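# Follow operating card steps 1-3, leave lever at HOLD

## Task

Carry out steps 1, 2 and 3 shown on the operating card and finish with the lever resting at HOLD. The task fails if the UNDER or the OVER light ever turns on. It also fails if the robot presses or pulls on any control too forcefully for too long. The console is loose on the table, so it must not be lifted or tipped visibly and then allowed to fall back. Nothing may be pushed or knocked off the table. Each result must hold by itself, not only because the gripper is holding it. At the end, release everything and move the gripper away.

## Robot and tools

Robot: a single six-joint arm with a two-finger parallel gripper. A flat block sticks out about 9 cm from the last joint's axis toward the gripper's -y side and rotates with the hand, so watch its clearance. The fingers point along the gripper's +z axis and close along its x axis. The reported end_effector_position is the point midway between the pads; the fingertips extend 17.5 mm past it. A pure rotation command spins the hand about that point, which lies 25 mm off the last joint's axis toward gripper -y.

Frame: everything is in the scene frame. The origin sits on the table surface under the arm base, +z is up, and +y lies to the left when facing along +x. Positions are in metres, orientations are unit quaternions written w first (qw, qx, qy, qz). The base may be slightly tilted, and the printed hand position can be a little off, more so at long reach.

Row format (used by both motion tools): ten plain numbers in this order: x, y, z, qw, qx, qy, qz, position, force_limit, speed. The first seven are an absolute pose for the gripper in the scene frame (a place to go to, not an offset). The last three are each scaled from -1 to 1. position: +1 fully open (50 mm gap), about -0.65 pads meet, -1 means close until something blocks. force_limit: per-pad force, about 20 N at -1, 102 N at 0, 185 N at +1 (actual grip can be roughly 17 % higher). speed: pad gap rate, 20 mm/s at -1, 85 at 0, 150 at +1. Finger force and speed only change after a new position value (differing by at least 0.01). Send the orientation quaternion in every row you want held; the reported one may have drifted.

execute_actions(actions): a list of actions; each action is a list of up to 15 rows, one row per control step of 1/30 s; if fewer rows are given, the last repeats to fill 15 steps. An empty list just returns state and images. Any target more than 0.6 m from the gripper's current position along any gripper axis is refused; a malformed action, or a first action failing that check against the latest reported state, rejects the whole call with no motion. Each step, the commanded pose is clipped to within 70 mm and 16 degrees of the measured pose, and the arm only advances to the clipped pose, so far goals need several actions. Motion trails commands by about 0.15 s. Position wins over orientation when both cannot be met.

move(target, speed, blocking): target is one ten-number row (absolute pose plus finger values, fingers sent at the start). The hand travels a straight line toward it lasting 0.5 to 10 s; speed is the path's top speed in m/s, 0.002 to 0.5, default 0.25, with rotation capped at twice that in rad/s. It does not avoid obstacles and the real hand may lag, wander or overshoot the speed, especially near a straightened arm. blocking=false returns after 0.5 s while the arm keeps going; until a result shows it ended, further rows and moves are refused, so use wait or stop. The extra "move:" line reports the ending (done, off_target, moving, held, fault), any limits (paced = pose clipped, held = a check blocked steps, after which the arm may speed up sharply) and the remaining distance to target.

wait(seconds): 0 to 10 s with the last command held; returns early if a running move ends. stop(): brakes a running move, needing room; fingers continue. zoom_image(camera, region): closer look at one camera's latest picture; camera is cam_head_left, cam_head_right or cam_wrist (each 504x504), region is [x0, y0, x1, y1] pixels from the top-left, at most 504 by 504. show_instructions(): shows the reference pages such as the operating card. finished_scene(scene): ends the current scene, given its number; irreversible, and the result says whether the goal was met.

Results: a state line with gripper pose and linear/angular velocities, a "Hand target" line (the pose the controller now pursues), gripper readings and images. object_status: 0 fingers moving; 1 blocked while opening; 2 blocked while closing (a real grip); 3 reached the commanded opening or pads met (usually nothing held). Opening in mm is about (250 - position_measured) times 0.202. "pose unreachable" means the clearance check altered or blocked the command; a post or block under the base counts as arm.

Hazards: the arm is stiff, so aiming even slightly beyond a firm contact can trigger a stop; faster approach and deeper overshoot mean harder hits. A joint torque at its limit (shoulder pan 293, shoulder lift 293, elbow 133, wrists 49.8 N m each) or an external force of 150 N causes a 10 s fault stop that skips the rest of the call and lets the arm yield. Holding loads warms the motors; MOTOR HOT appears from 70 °C and at 85 °C an OVER-TEMPERATURE FAULT brakes the arm until cool. The robot keeps its last command while you are composing a reply. Approach controls gently, push the lever with modest overshoot, avoid lifting or tilting the unfixed console, keep the UNDER and OVER lights off, then open the gripper and retreat.

Each tool is called after ">>>" by a JSON object that holds its "method" and its "body", one argument or row to a line.

## Session

>>> {"method": "show_instructions", "body": {

}}

>>> {"method": "execute_actions", "body": {
  "actions": []
}}

Reference images for this scene: operating card.

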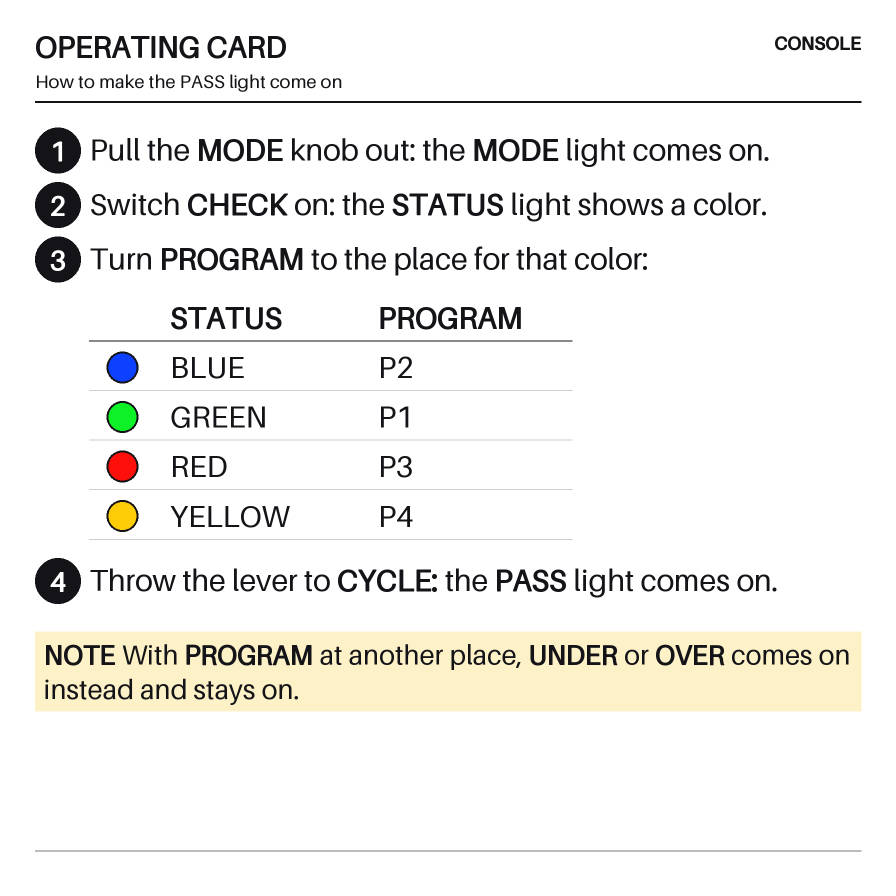

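Scene clock: 0.00 s.
end_effector_position=(+0.3466, +0.0156, +0.3667) position_measured=3 object_status=3 end_effector_quat_wxyz=(+0.100, -0.337, +0.936, -0.037) end_effector_velocity=(+0.000, -0.000, +0.000) end_effector_angular_velocity=(+0.001, -0.001, -0.001)
Joint positions: [ 3.769 -1.628  2.487 -2.109 -2.343 -1.624]
Joint velocities: [-0.    -0.     0.    -0.002  0.    -0.   ]
Hand target: +0.347, +0.016, +0.367; +0.100, -0.337, +0.936, -0.037

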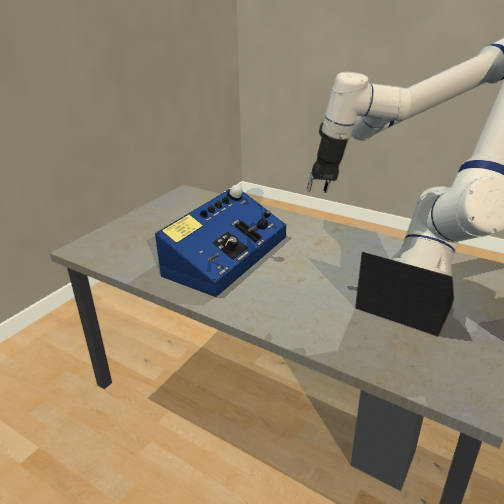

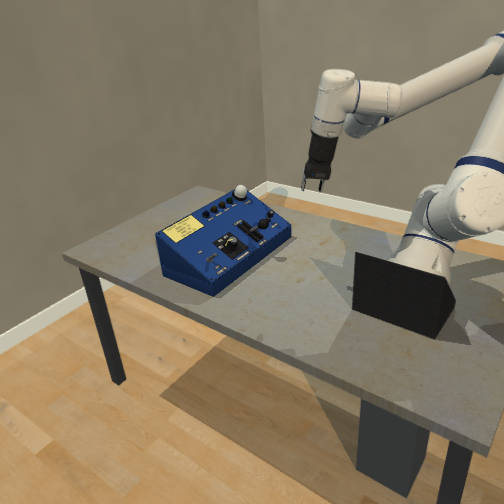

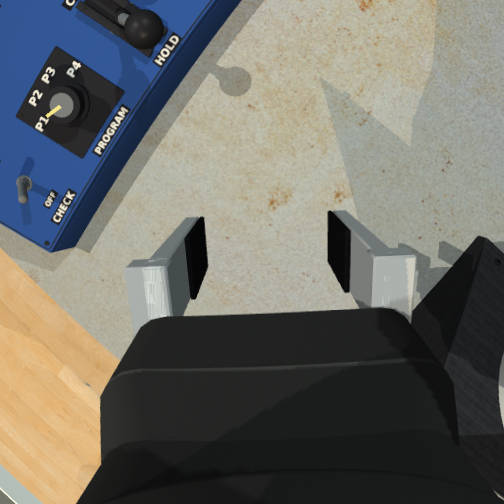

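>>> {"method": "zoom_image", "body": {
  "camera": "cam_head_left",
  "region": [140, 170, 300, 310]
}}

Region (140, 170, 300, 310) of cam_head_left's 504x504 image, scaled by 3.150, with more detail than that image has; it fills the top 441 rows of this view, and the rest is white.

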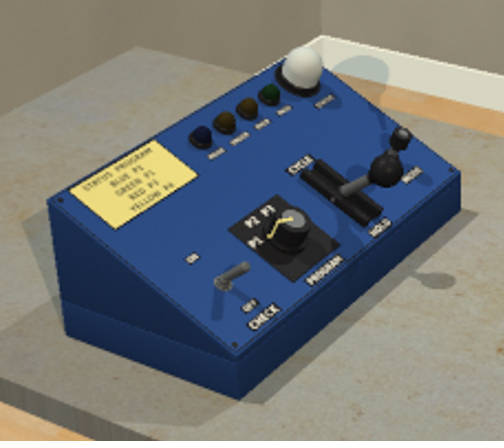

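>>> {"method": "move", "body": {
  "target": [0.55, -0.10, 0.33, 0, 0.97992, 0, 0.19937, 1, 0, 0],
  "speed": 0.3
}}

Scene clock: 16.80 s.
end_effector_position=(+0.5492, -0.1002, +0.3302) position_measured=3 object_status=3 end_effector_quat_wxyz=(+0.000, +0.980, -0.001, +0.199) end_effector_velocity=(+0.001, -0.000, +0.000) end_effector_angular_velocity=(-0.002, -0.005, +0.012)
Joint positions: [ 3.335 -1.576  2.447 -2.842 -2.369 -4.889]
Joint velocities: [-0.002 -0.     0.    -0.008  0.004 -0.018]
Hand target: +0.549, -0.100, +0.330; +0.000, +0.980, -0.000, +0.199
Off the commanded pose: 0.001 m, 0 deg.
move: done

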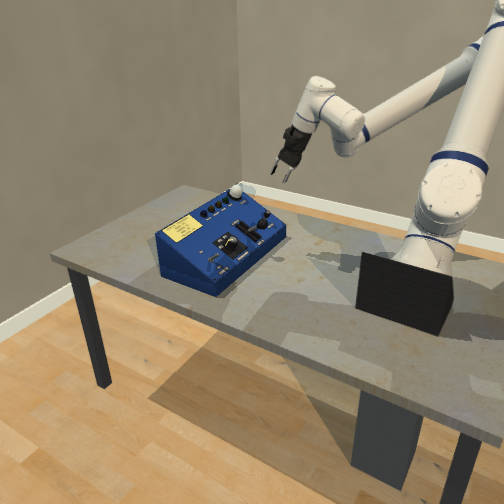

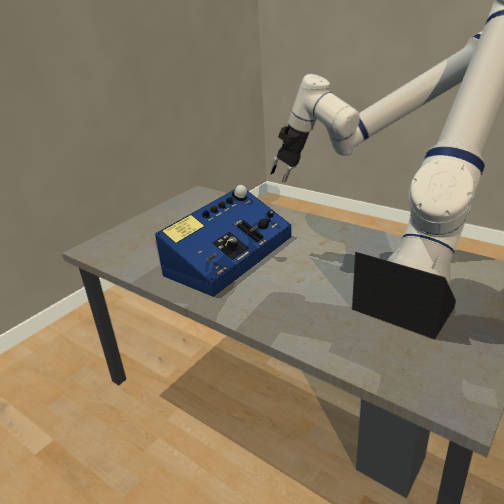

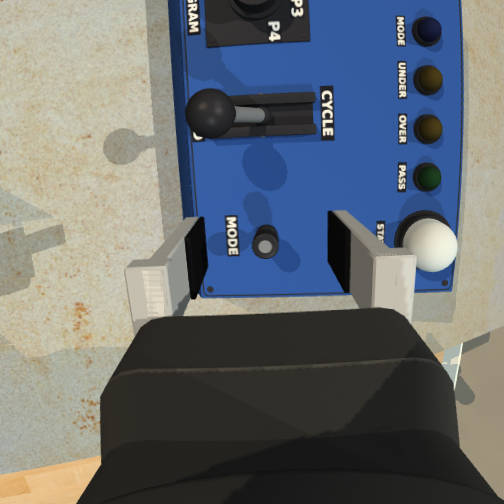

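>>> {"method": "move", "body": {
  "target": [0.602, -0.148, 0.206, 0, 0.97992, 0, 0.19937, 1, 0, 0],
  "speed": 0.25
}}

Scene clock: 30.67 s.
end_effector_position=(+0.6015, -0.1480, +0.2066) position_measured=3 object_status=3 end_effector_quat_wxyz=(+0.000, +0.980, +0.000, +0.199) end_effector_velocity=(+0.001, -0.000, -0.001) end_effector_angular_velocity=(+0.000, -0.002, +0.002)
Joint positions: [ 3.073 -1.4    2.472 -3.252 -2.241 -5.201]
Joint velocities: [-0.003  0.003 -0.    -0.007  0.003 -0.006]
Hand target: +0.602, -0.148, +0.206; +0.000, +0.980, +0.000, +0.199
Off the commanded pose: 0.001 m, 0 deg.
move: done

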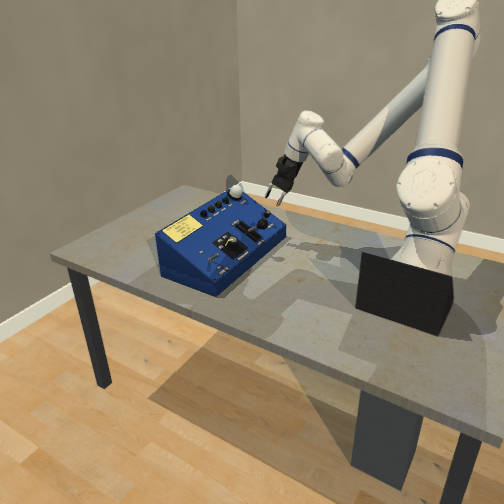

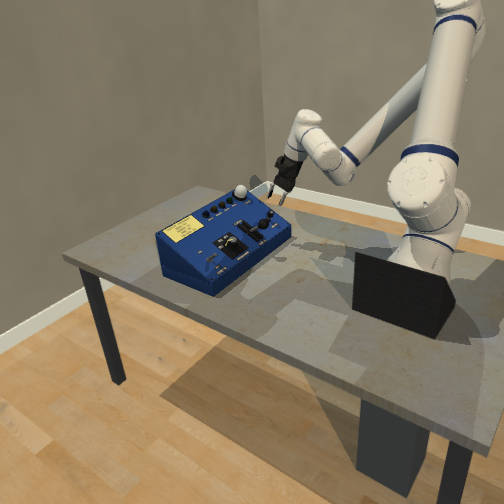

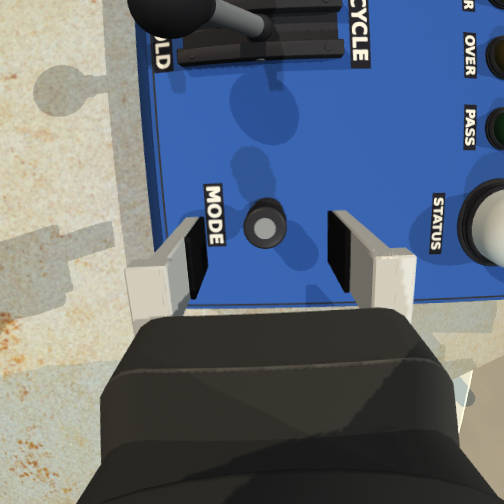

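>>> {"method": "move", "body": {
  "target": [0.6292, -0.152, 0.1413, 0, 0.97992, 0, 0.19937, 1, 0, 0],
  "speed": 0.1
}}

Scene clock: 37.40 s.
end_effector_position=(+0.6290, -0.1521, +0.1418) position_measured=3 object_status=3 end_effector_quat_wxyz=(+0.000, +0.980, +0.000, +0.199) end_effector_velocity=(+0.001, +0.000, -0.003) end_effector_angular_velocity=(-0.000, +0.001, +0.001)
Joint positions: [ 2.979 -1.265  2.452 -3.424 -2.185 -5.295]
Joint velocities: [-0.003  0.006 -0.001 -0.005  0.001 -0.003]
Hand target: +0.629, -0.152, +0.141; +0.000, +0.980, +0.000, +0.199
Off the commanded pose: 0.001 m, 0 deg.
move: done

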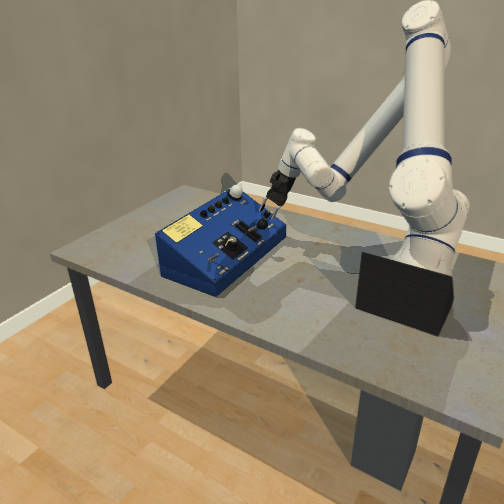

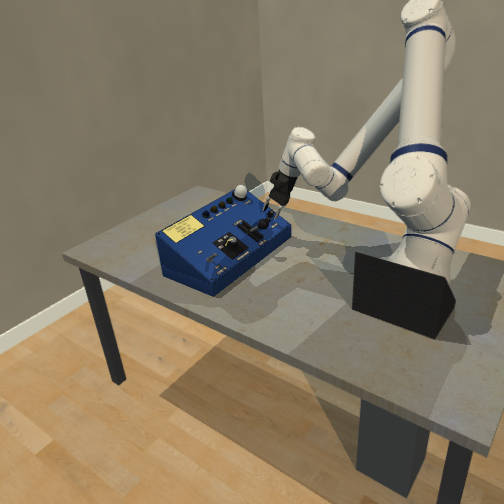

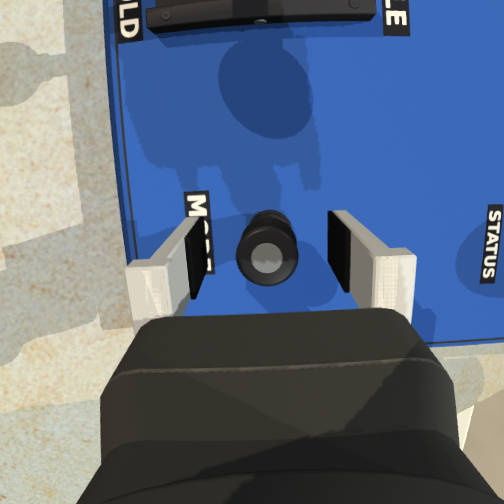

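The MODE knob is centred between the pads. I'll grip it and pull it out along the panel normal.

>>> {"method": "execute_actions", "body": {
  "actions": [
    [[0.6292, -0.152, 0.1413, 0, 0.97992, 0, 0.19937, -1, -0.5, 0]],
    [[0.6292, -0.152, 0.1413, 0, 0.97992, 0, 0.19937, -1, -0.5, 0]]
  ]
}}

Scene clock: 42.17 s.
end_effector_position=(+0.6292, -0.1520, +0.1413) position_measured=134 object_status=2 end_effector_quat_wxyz=(-0.000, +0.980, +0.000, +0.199) end_effector_velocity=(-0.000, +0.000, -0.000) end_effector_angular_velocity=(+0.000, +0.001, +0.000)
Joint positions: [ 2.979 -1.263  2.452 -3.425 -2.184 -5.295]
Joint velocities: [-0.    -0.    -0.     0.001 -0.     0.   ]
Hand target: +0.629, -0.152, +0.141; -0.000, +0.980, -0.000, +0.199
Off the commanded pose: 0.000 m, 0 deg.

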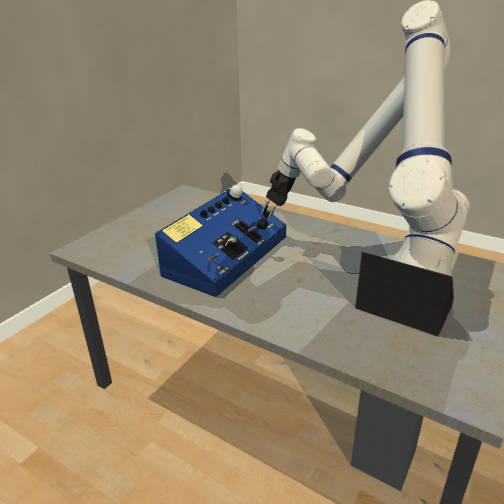

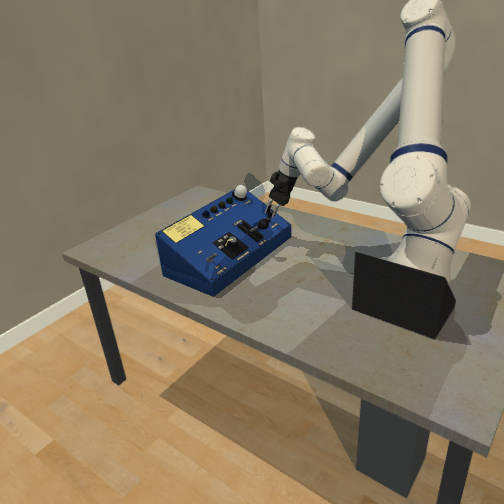

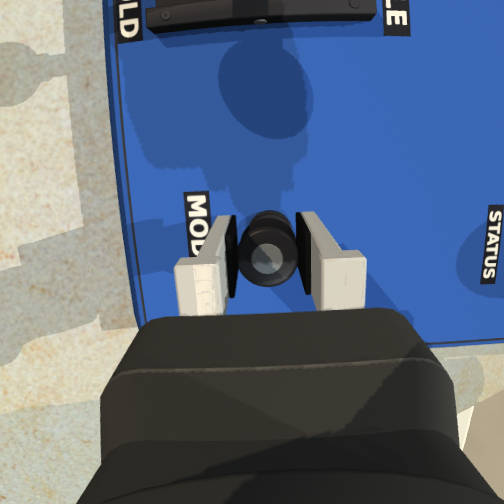

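>>> {"method": "move", "body": {
  "target": [0.6230, -0.152, 0.1561, 0, 0.97992, 0, 0.19937, -1, -0.5, 0],
  "speed": 0.025
}}

Scene clock: 46.33 s.
end_effector_position=(+0.6231, -0.1519, +0.1557) position_measured=134 object_status=2 end_effector_quat_wxyz=(-0.000, +0.980, +0.000, +0.199) end_effector_velocity=(-0.001, -0.001, +0.003) end_effector_angular_velocity=(-0.001, -0.001, -0.001)
Joint positions: [ 2.997 -1.295  2.458 -3.389 -2.196 -5.277]
Joint velocities: [ 0.003 -0.006  0.001  0.005 -0.003  0.003]
Hand target: +0.623, -0.152, +0.156; -0.000, +0.980, -0.000, +0.199
Off the commanded pose: 0.000 m, 0 deg.
move: done

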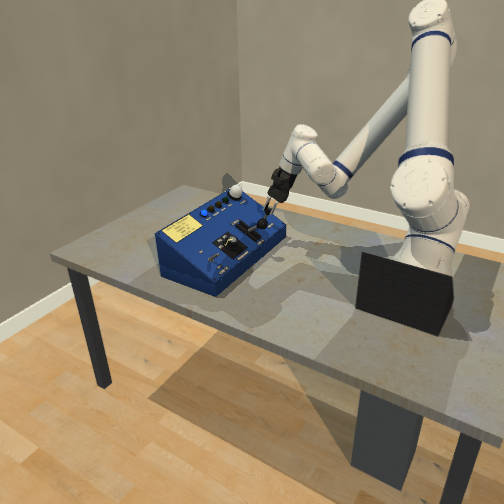

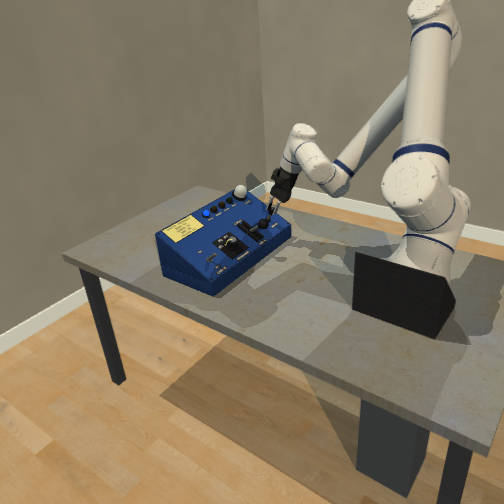

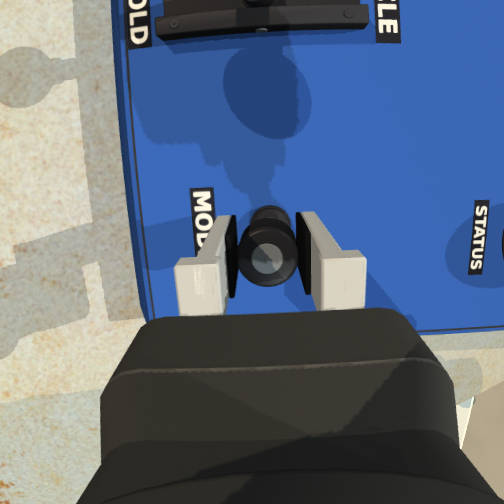

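>>> {"method": "execute_actions", "body": {
  "actions": [
    [[0.6231, -0.152, 0.1557, 0, 0.97992, 0, 0.19937, 1, -0.5, 0.5]]
  ]
}}

>>> {"method": "move", "body": {
  "target": [0.585, -0.152, 0.245, 0, 0.97992, 0, 0.19937, 1, -0.5, 0.5],
  "speed": 0.2
}}

>>> {"method": "move", "body": {
  "target": [0.585, 0.18, 0.245, 0, 0.97992, 0, 0.19937, 1, -0.5, 0.5],
  "speed": 0.3
}}

Scene clock: 56.53 s.
end_effector_position=(+0.6231, -0.1520, +0.1557) position_measured=3 object_status=3 end_effector_quat_wxyz=(+0.000, +0.980, +0.000, +0.199) end_effector_velocity=(+0.000, -0.001, +0.000) end_effector_angular_velocity=(+0.000, -0.001, -0.001)
Joint positions: [ 2.997 -1.295  2.458 -3.39  -2.196 -5.277]
Joint velocities: [-0.    -0.001  0.    -0.     0.001 -0.   ]
Hand target: +0.623, -0.152, +0.156; +0.000, +0.980, -0.000, +0.199
Off the commanded pose: 0.000 m, 0 deg.

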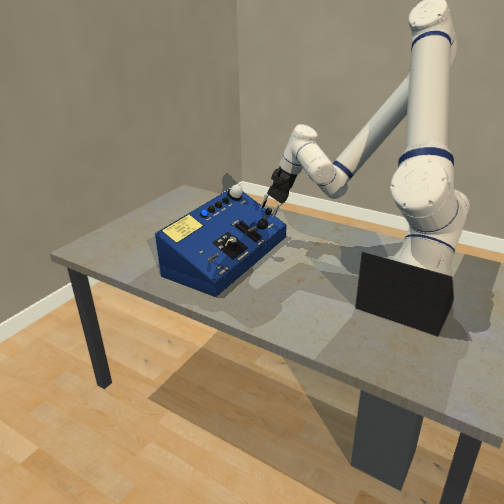

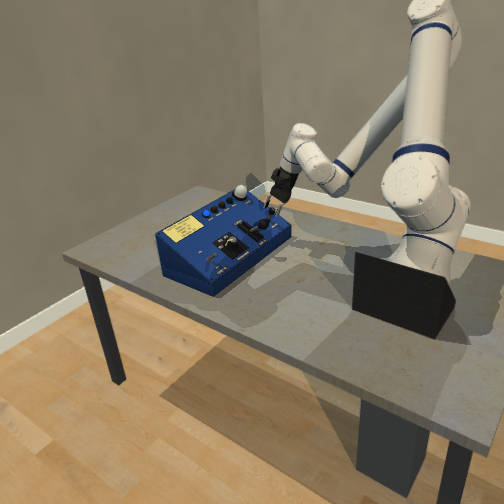

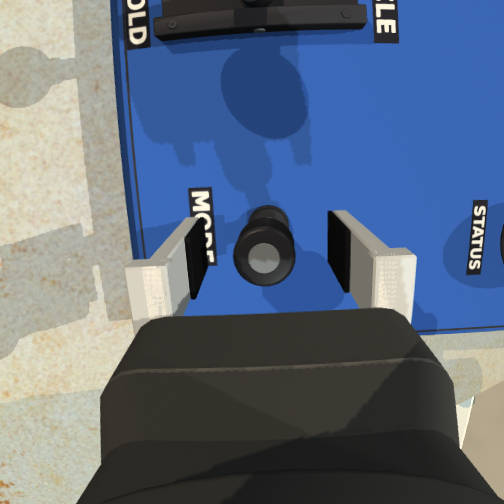

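Scene clock: 57.60 s.
end_effector_position=(+0.5853, -0.1518, +0.2444) position_measured=3 object_status=3 end_effector_quat_wxyz=(-0.000, +0.980, -0.000, +0.200) end_effector_velocity=(-0.001, -0.000, +0.003) end_effector_angular_velocity=(+0.001, +0.000, -0.002)
Joint positions: [ 3.122 -1.488  2.474 -3.133 -2.267 -5.148]
Joint velocities: [ 0.004 -0.006 -0.001  0.01  -0.002  0.006]
Hand target: +0.585, -0.152, +0.245; -0.000, +0.980, -0.000, +0.199
Off the commanded pose: 0.001 m, 0 deg.
move: done

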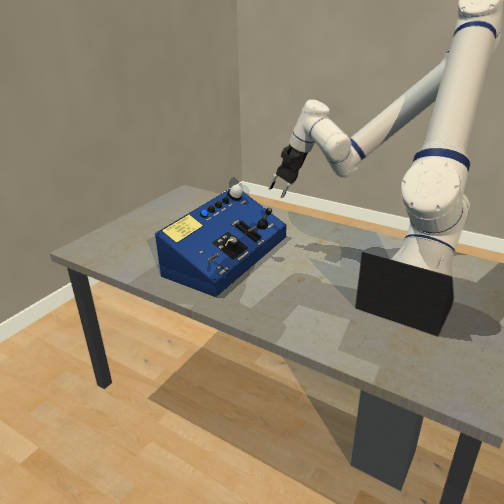

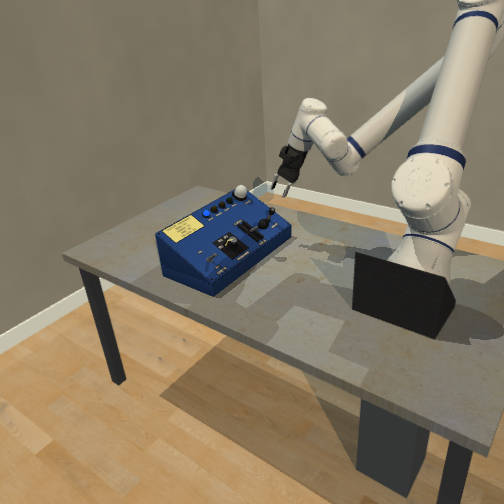

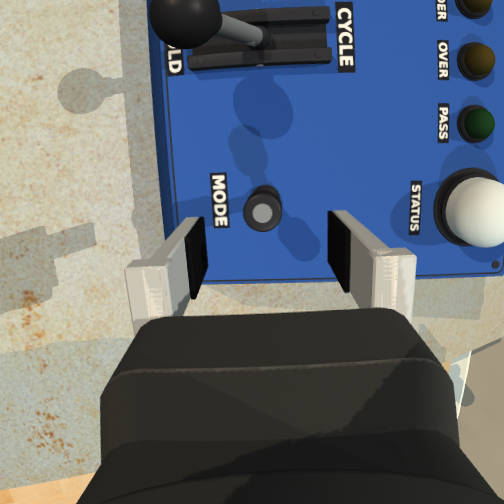

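Scene clock: 59.37 s.
end_effector_position=(+0.5860, +0.1789, +0.2452) position_measured=3 object_status=3 end_effector_quat_wxyz=(-0.000, +0.980, -0.000, +0.200) end_effector_velocity=(+0.001, +0.002, +0.000) end_effector_angular_velocity=(-0.001, +0.001, -0.002)
Joint positions: [ 3.559 -0.961  2.329 -3.104 -2.431 -4.573]
Joint velocities: [ 0.002  0.003 -0.003  0.004 -0.002  0.006]
Hand target: +0.586, +0.179, +0.245; -0.000, +0.980, -0.000, +0.200
Off the commanded pose: 0.002 m, 0 deg.
move: done

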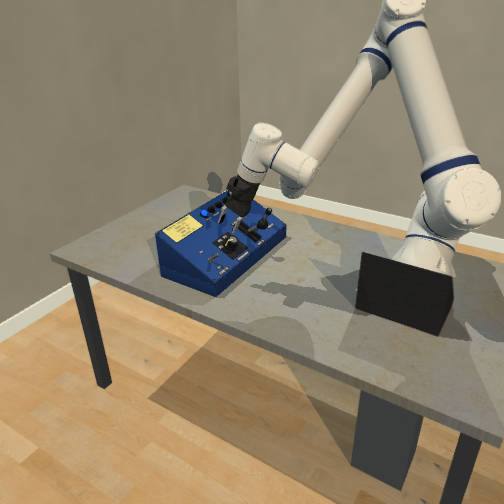

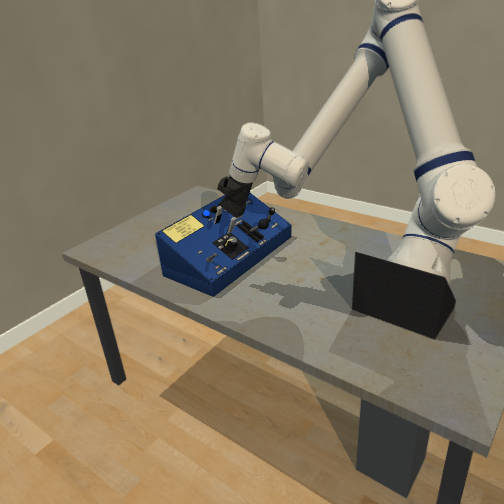

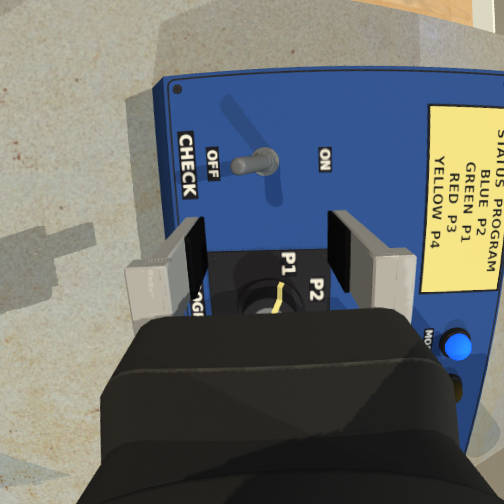

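>>> {"method": "move", "body": {
  "target": [0.6061, 0.200, 0.1723, 0, 0.97992, 0, 0.19937, 1, -0.5, 0.5],
  "speed": 0.15
}}

Scene clock: 67.80 s.
end_effector_position=(+0.6060, +0.1998, +0.1728) position_measured=3 object_status=3 end_effector_quat_wxyz=(+0.000, +0.980, -0.000, +0.199) end_effector_velocity=(+0.001, +0.001, -0.003) end_effector_angular_velocity=(-0.001, +0.000, +0.001)
Joint positions: [ 3.487 -0.798  2.312 -3.33  -2.417 -4.679]
Joint velocities: [-0.003  0.007 -0.001 -0.008 -0.    -0.005]
Hand target: +0.606, +0.200, +0.172; +0.000, +0.980, -0.000, +0.199
Off the commanded pose: 0.001 m, 0 deg.
move: done

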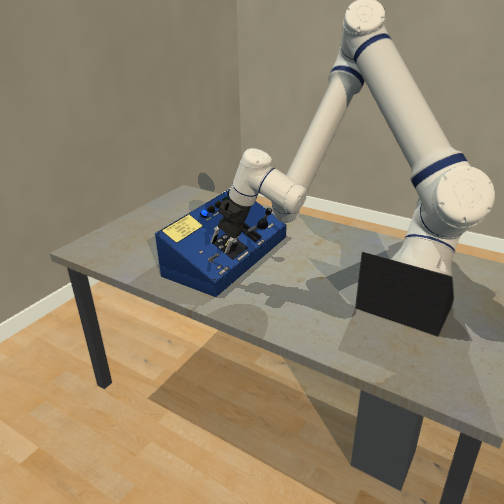

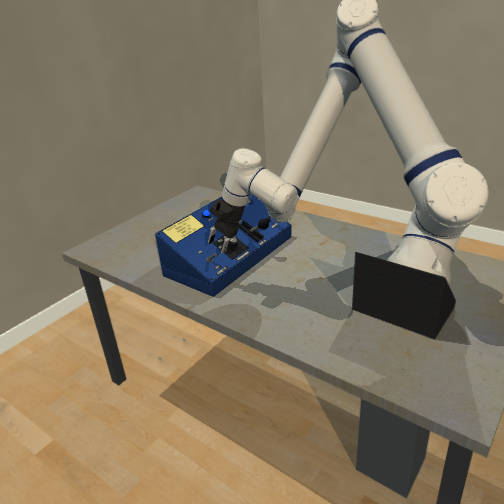

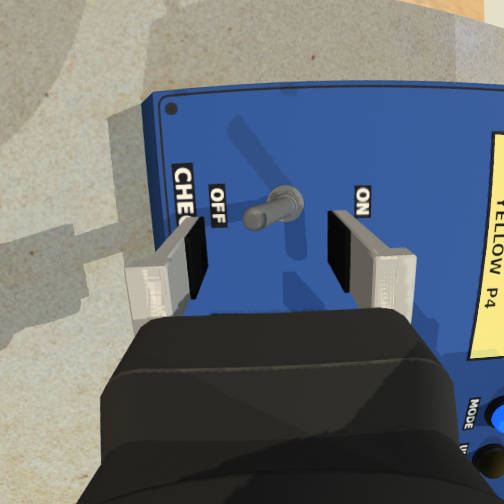

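>>> {"method": "move", "body": {
  "target": [0.6236, 0.200, 0.1314, 0, 0.97992, 0, 0.19937, 1, -0.5, 0.5],
  "speed": 0.1
}}

Scene clock: 76.53 s.
end_effector_position=(+0.6234, +0.1999, +0.1317) position_measured=3 object_status=3 end_effector_quat_wxyz=(+0.000, +0.980, -0.000, +0.199) end_effector_velocity=(+0.001, +0.000, -0.002) end_effector_angular_velocity=(+0.001, -0.001, +0.001)
Joint positions: [ 3.43  -0.72   2.292 -3.449 -2.401 -4.762]
Joint velocities: [-0.003  0.005 -0.001 -0.008  0.002 -0.005]
Hand target: +0.624, +0.200, +0.131; +0.000, +0.980, -0.000, +0.199
Off the commanded pose: 0.000 m, 0 deg.
move: done

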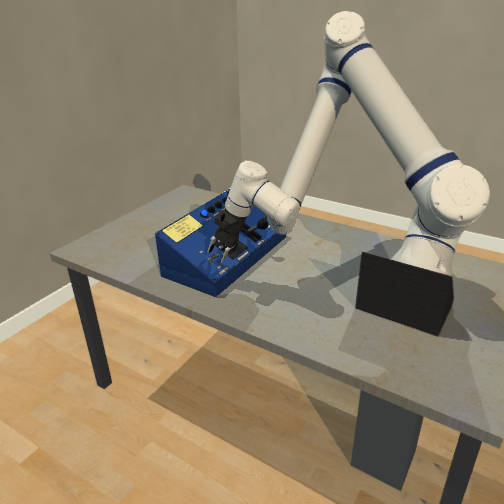

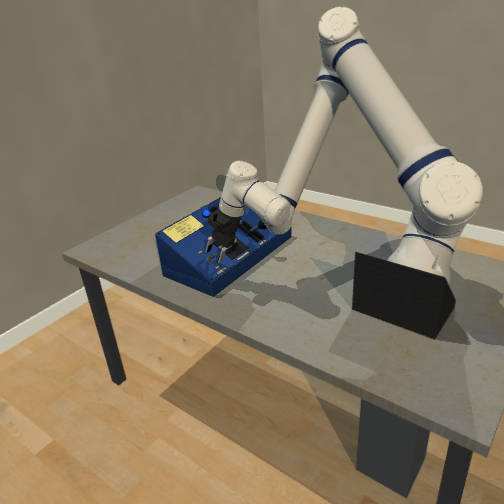

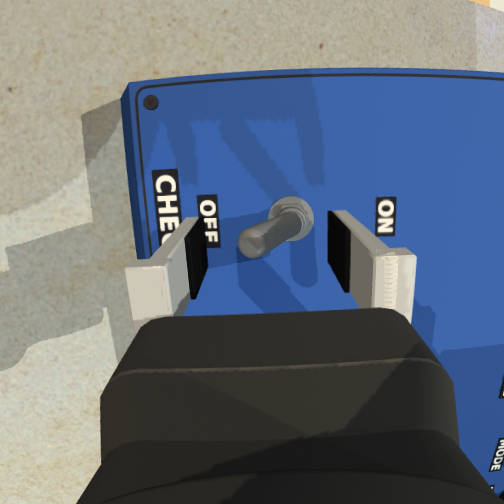

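>>> {"method": "move", "body": {
  "target": [0.6648, 0.200, 0.1493, 0, 0.97992, 0, 0.19937, 1, -0.5, 0.5],
  "speed": 0.04
}}

Scene clock: 82.03 s.
end_effector_position=(+0.6645, +0.2000, +0.1491) position_measured=3 object_status=3 end_effector_quat_wxyz=(-0.000, +0.980, +0.000, +0.199) end_effector_velocity=(+0.003, -0.001, +0.001) end_effector_angular_velocity=(+0.000, +0.001, -0.001)
Joint positions: [ 3.432 -0.741  2.222 -3.356 -2.402 -4.759]
Joint velocities: [-0.001 -0.002 -0.004  0.006 -0.     0.001]
Hand target: +0.665, +0.200, +0.149; -0.000, +0.980, +0.000, +0.199
Off the commanded pose: 0.000 m, 0 deg.
move: done

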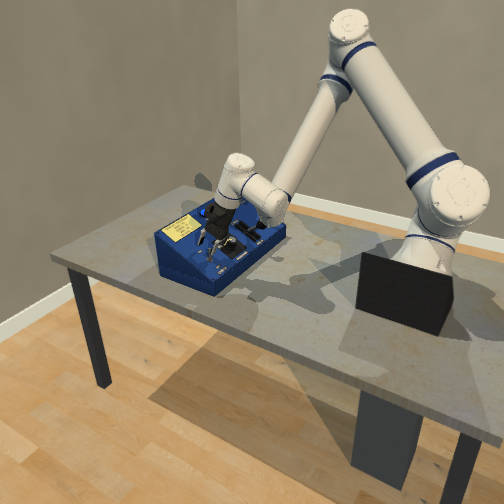

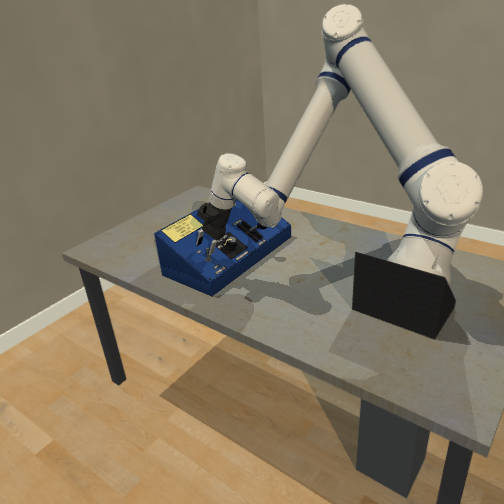

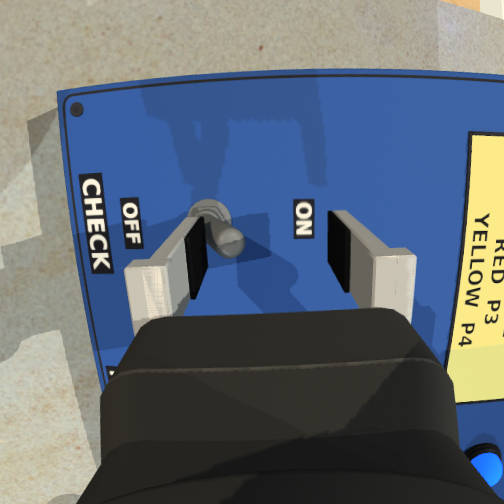

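>>> {"method": "move", "body": {
  "target": [0.645, 0.200, 0.195, 0, 0.97992, 0, 0.19937, 1, -0.5, 0.5],
  "speed": 0.15
}}

>>> {"method": "move", "body": {
  "target": [0.605, 0.09, 0.195, 0, 0.97992, 0, 0.19937, 1, -0.5, 0.5],
  "speed": 0.25
}}

Scene clock: 88.87 s.
end_effector_position=(+0.6452, +0.2001, +0.1946) position_measured=3 object_status=3 end_effector_quat_wxyz=(-0.000, +0.980, +0.000, +0.199) end_effector_velocity=(-0.001, +0.000, +0.003) end_effector_angular_velocity=(+0.000, -0.000, -0.001)
Joint positions: [ 3.492 -0.821  2.241 -3.232 -2.418 -4.673]
Joint velocities: [ 0.004 -0.004  0.     0.008 -0.001  0.006]
Hand target: +0.645, +0.200, +0.195; -0.000, +0.980, +0.000, +0.199
Off the commanded pose: 0.000 m, 0 deg.
move: done

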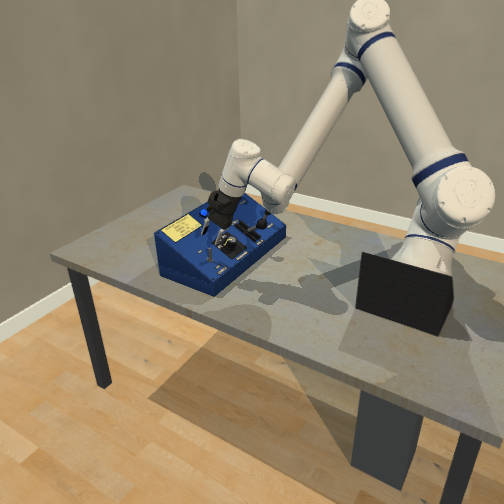

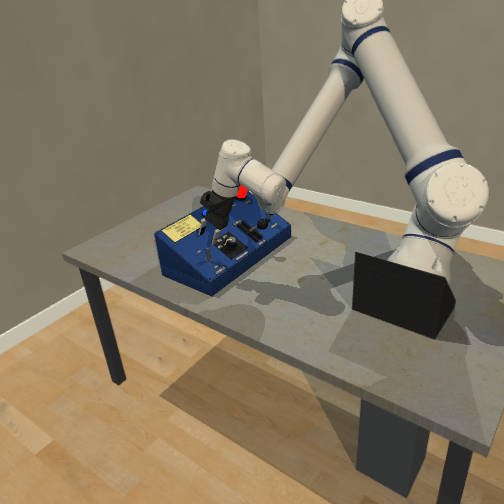

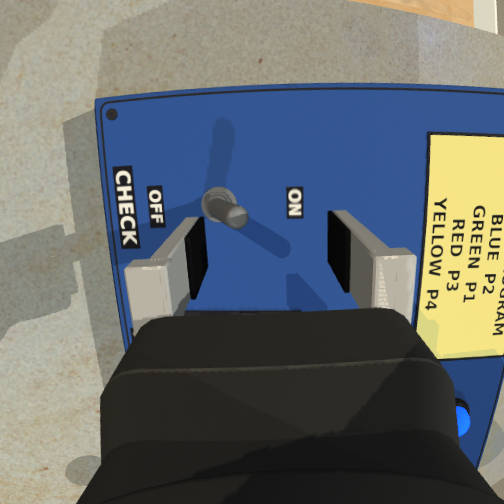

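Scene clock: 90.00 s.
end_effector_position=(+0.6047, +0.0905, +0.1950) position_measured=3 object_status=3 end_effector_quat_wxyz=(+0.000, +0.980, -0.000, +0.199) end_effector_velocity=(-0.001, -0.001, +0.001) end_effector_angular_velocity=(+0.001, -0.001, +0.001)
Joint positions: [ 3.384 -0.992  2.397 -3.329 -2.386 -4.826]
Joint velocities: [-0.001 -0.003  0.003 -0.002  0.001 -0.003]
Hand target: +0.605, +0.090, +0.195; +0.000, +0.980, -0.000, +0.199
Off the commanded pose: 0.001 m, 0 deg.
move: done

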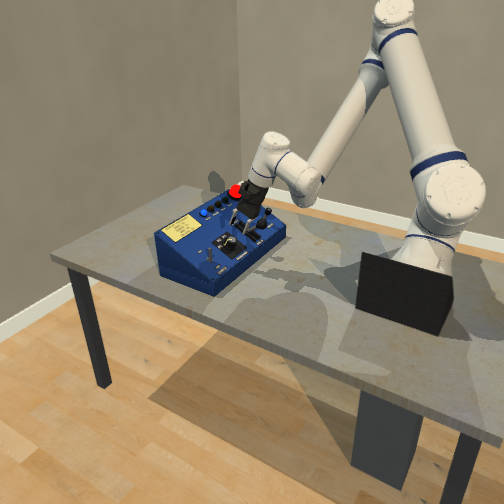

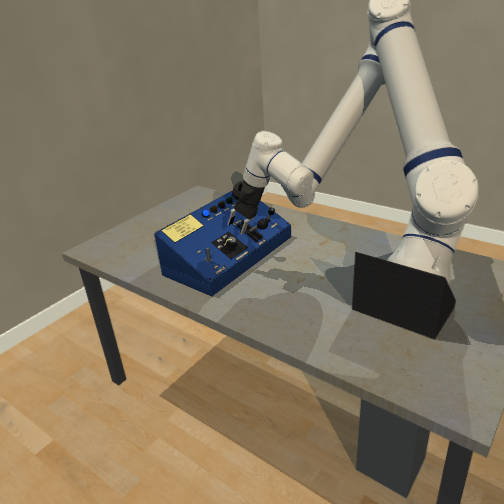

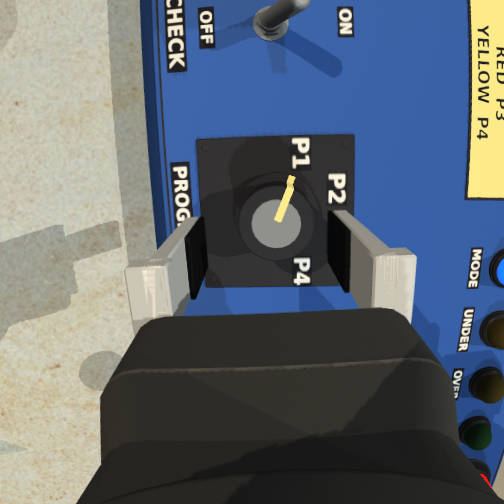

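>>> {"method": "move", "body": {
  "target": [0.6278, 0.0845, 0.1559, 0, 0.97992, 0, 0.19937, 1, -0.5, 0.5],
  "speed": 0.12
}}

Scene clock: 105.00 s.
end_effector_position=(+0.6276, +0.0845, +0.1562) position_measured=3 object_status=3 end_effector_quat_wxyz=(+0.000, +0.980, -0.000, +0.199) end_effector_velocity=(+0.001, +0.001, -0.003) end_effector_angular_velocity=(-0.000, +0.001, +0.001)
Joint positions: [ 3.318 -0.92   2.375 -3.442 -2.362 -4.914]
Joint velocities: [-0.003  0.006 -0.001 -0.006  0.002 -0.005]
Hand target: +0.628, +0.084, +0.156; +0.000, +0.980, +0.000, +0.199
Off the commanded pose: 0.000 m, 0 deg.
move: done

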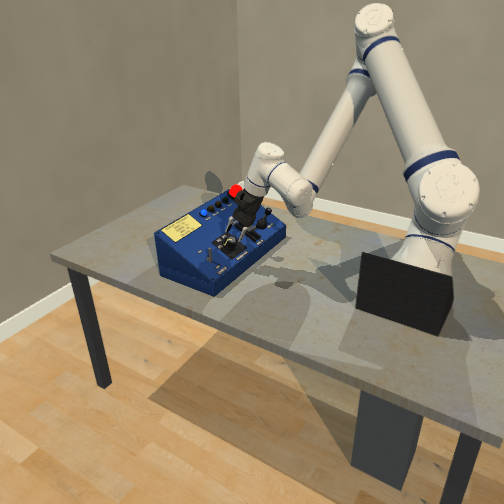

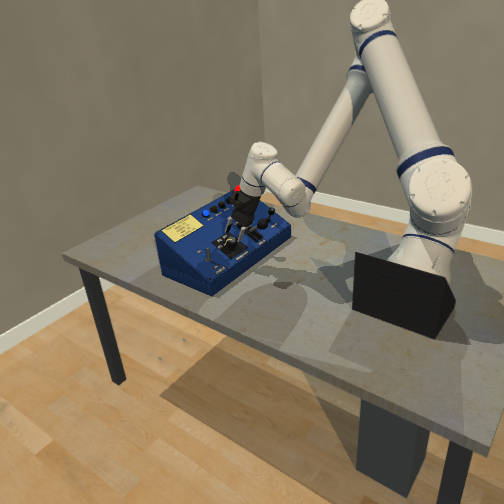

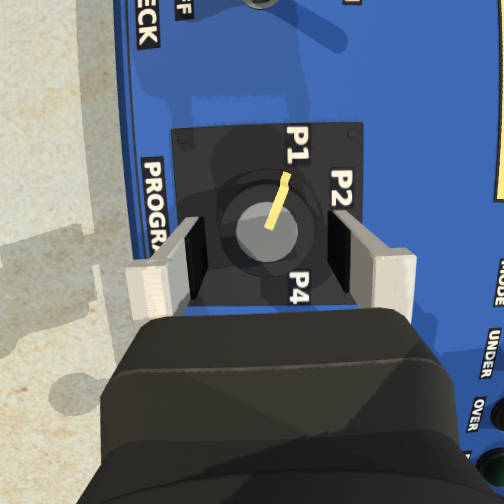

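>>> {"method": "move", "body": {
  "target": [0.6405, 0.0845, 0.1258, 0, 0.97992, 0, 0.19937, 1, -0.5, 0.5],
  "speed": 0.07
}}

>>> {"method": "execute_actions", "body": {
  "actions": [
    [[0.6405, 0.0845, 0.1258, 0, 0.97992, 0, 0.19937, -1, -0.5, -0.3]],
    [[0.6405, 0.0845, 0.1258, 0, 0.97992, 0, 0.19937, -1, -0.5, -0.3]]
  ]
}}

Scene clock: 111.13 s.
end_effector_position=(+0.6404, +0.0845, +0.1261) position_measured=3 object_status=3 end_effector_quat_wxyz=(+0.000, +0.980, -0.000, +0.199) end_effector_velocity=(+0.002, -0.001, -0.002) end_effector_angular_velocity=(+0.000, -0.003, -0.003)
Joint positions: [ 3.276 -0.861  2.358 -3.522 -2.344 -4.967]
Joint velocities: [-0.004  0.003 -0.001 -0.009  0.002 -0.004]
Hand target: +0.640, +0.084, +0.126; +0.000, +0.980, +0.000, +0.199
Off the commanded pose: 0.000 m, 0 deg.
move: done

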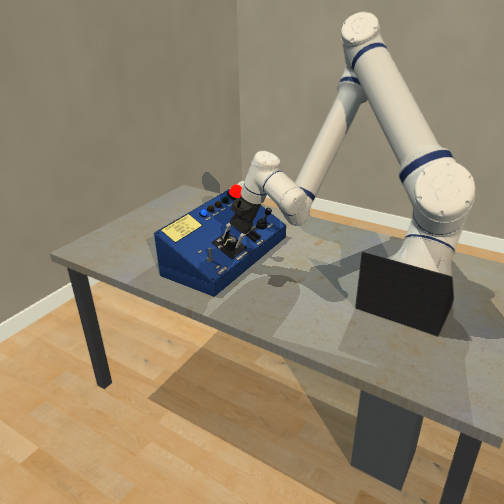

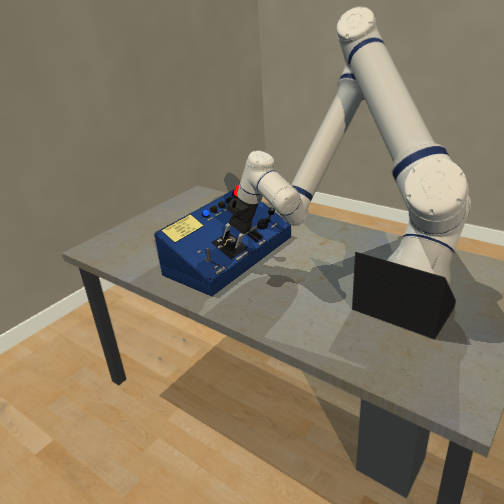

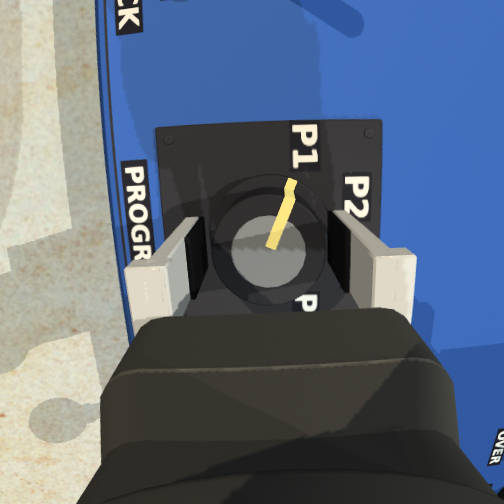

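Scene clock: 112.13 s.
end_effector_position=(+0.6405, +0.0845, +0.1258) position_measured=38 object_status=2 end_effector_quat_wxyz=(-0.000, +0.980, -0.000, +0.199) end_effector_velocity=(-0.001, +0.000, -0.002) end_effector_angular_velocity=(-0.000, +0.003, +0.001)
Joint positions: [ 3.276 -0.86   2.358 -3.523 -2.344 -4.968]
Joint velocities: [-0.002  0.002  0.     0.001  0.    -0.   ]
Hand target: +0.641, +0.085, +0.126; +0.000, +0.980, +0.000, +0.199
Off the commanded pose: 0.000 m, 0 deg.

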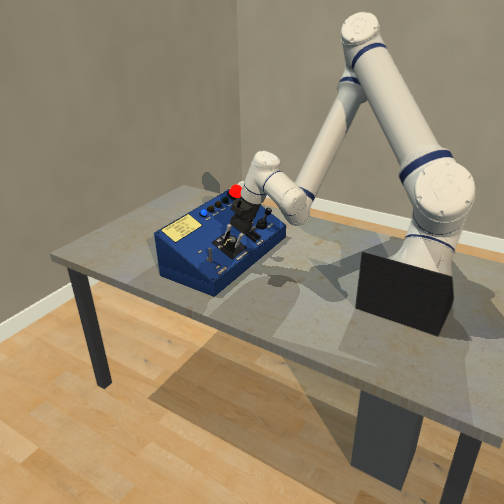

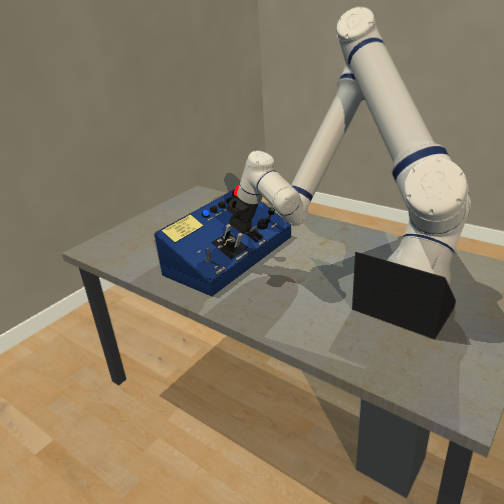

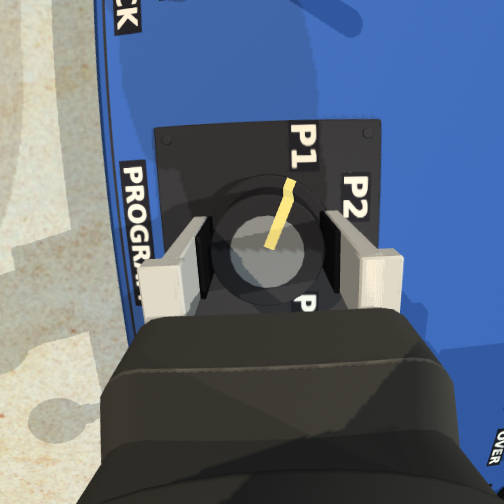

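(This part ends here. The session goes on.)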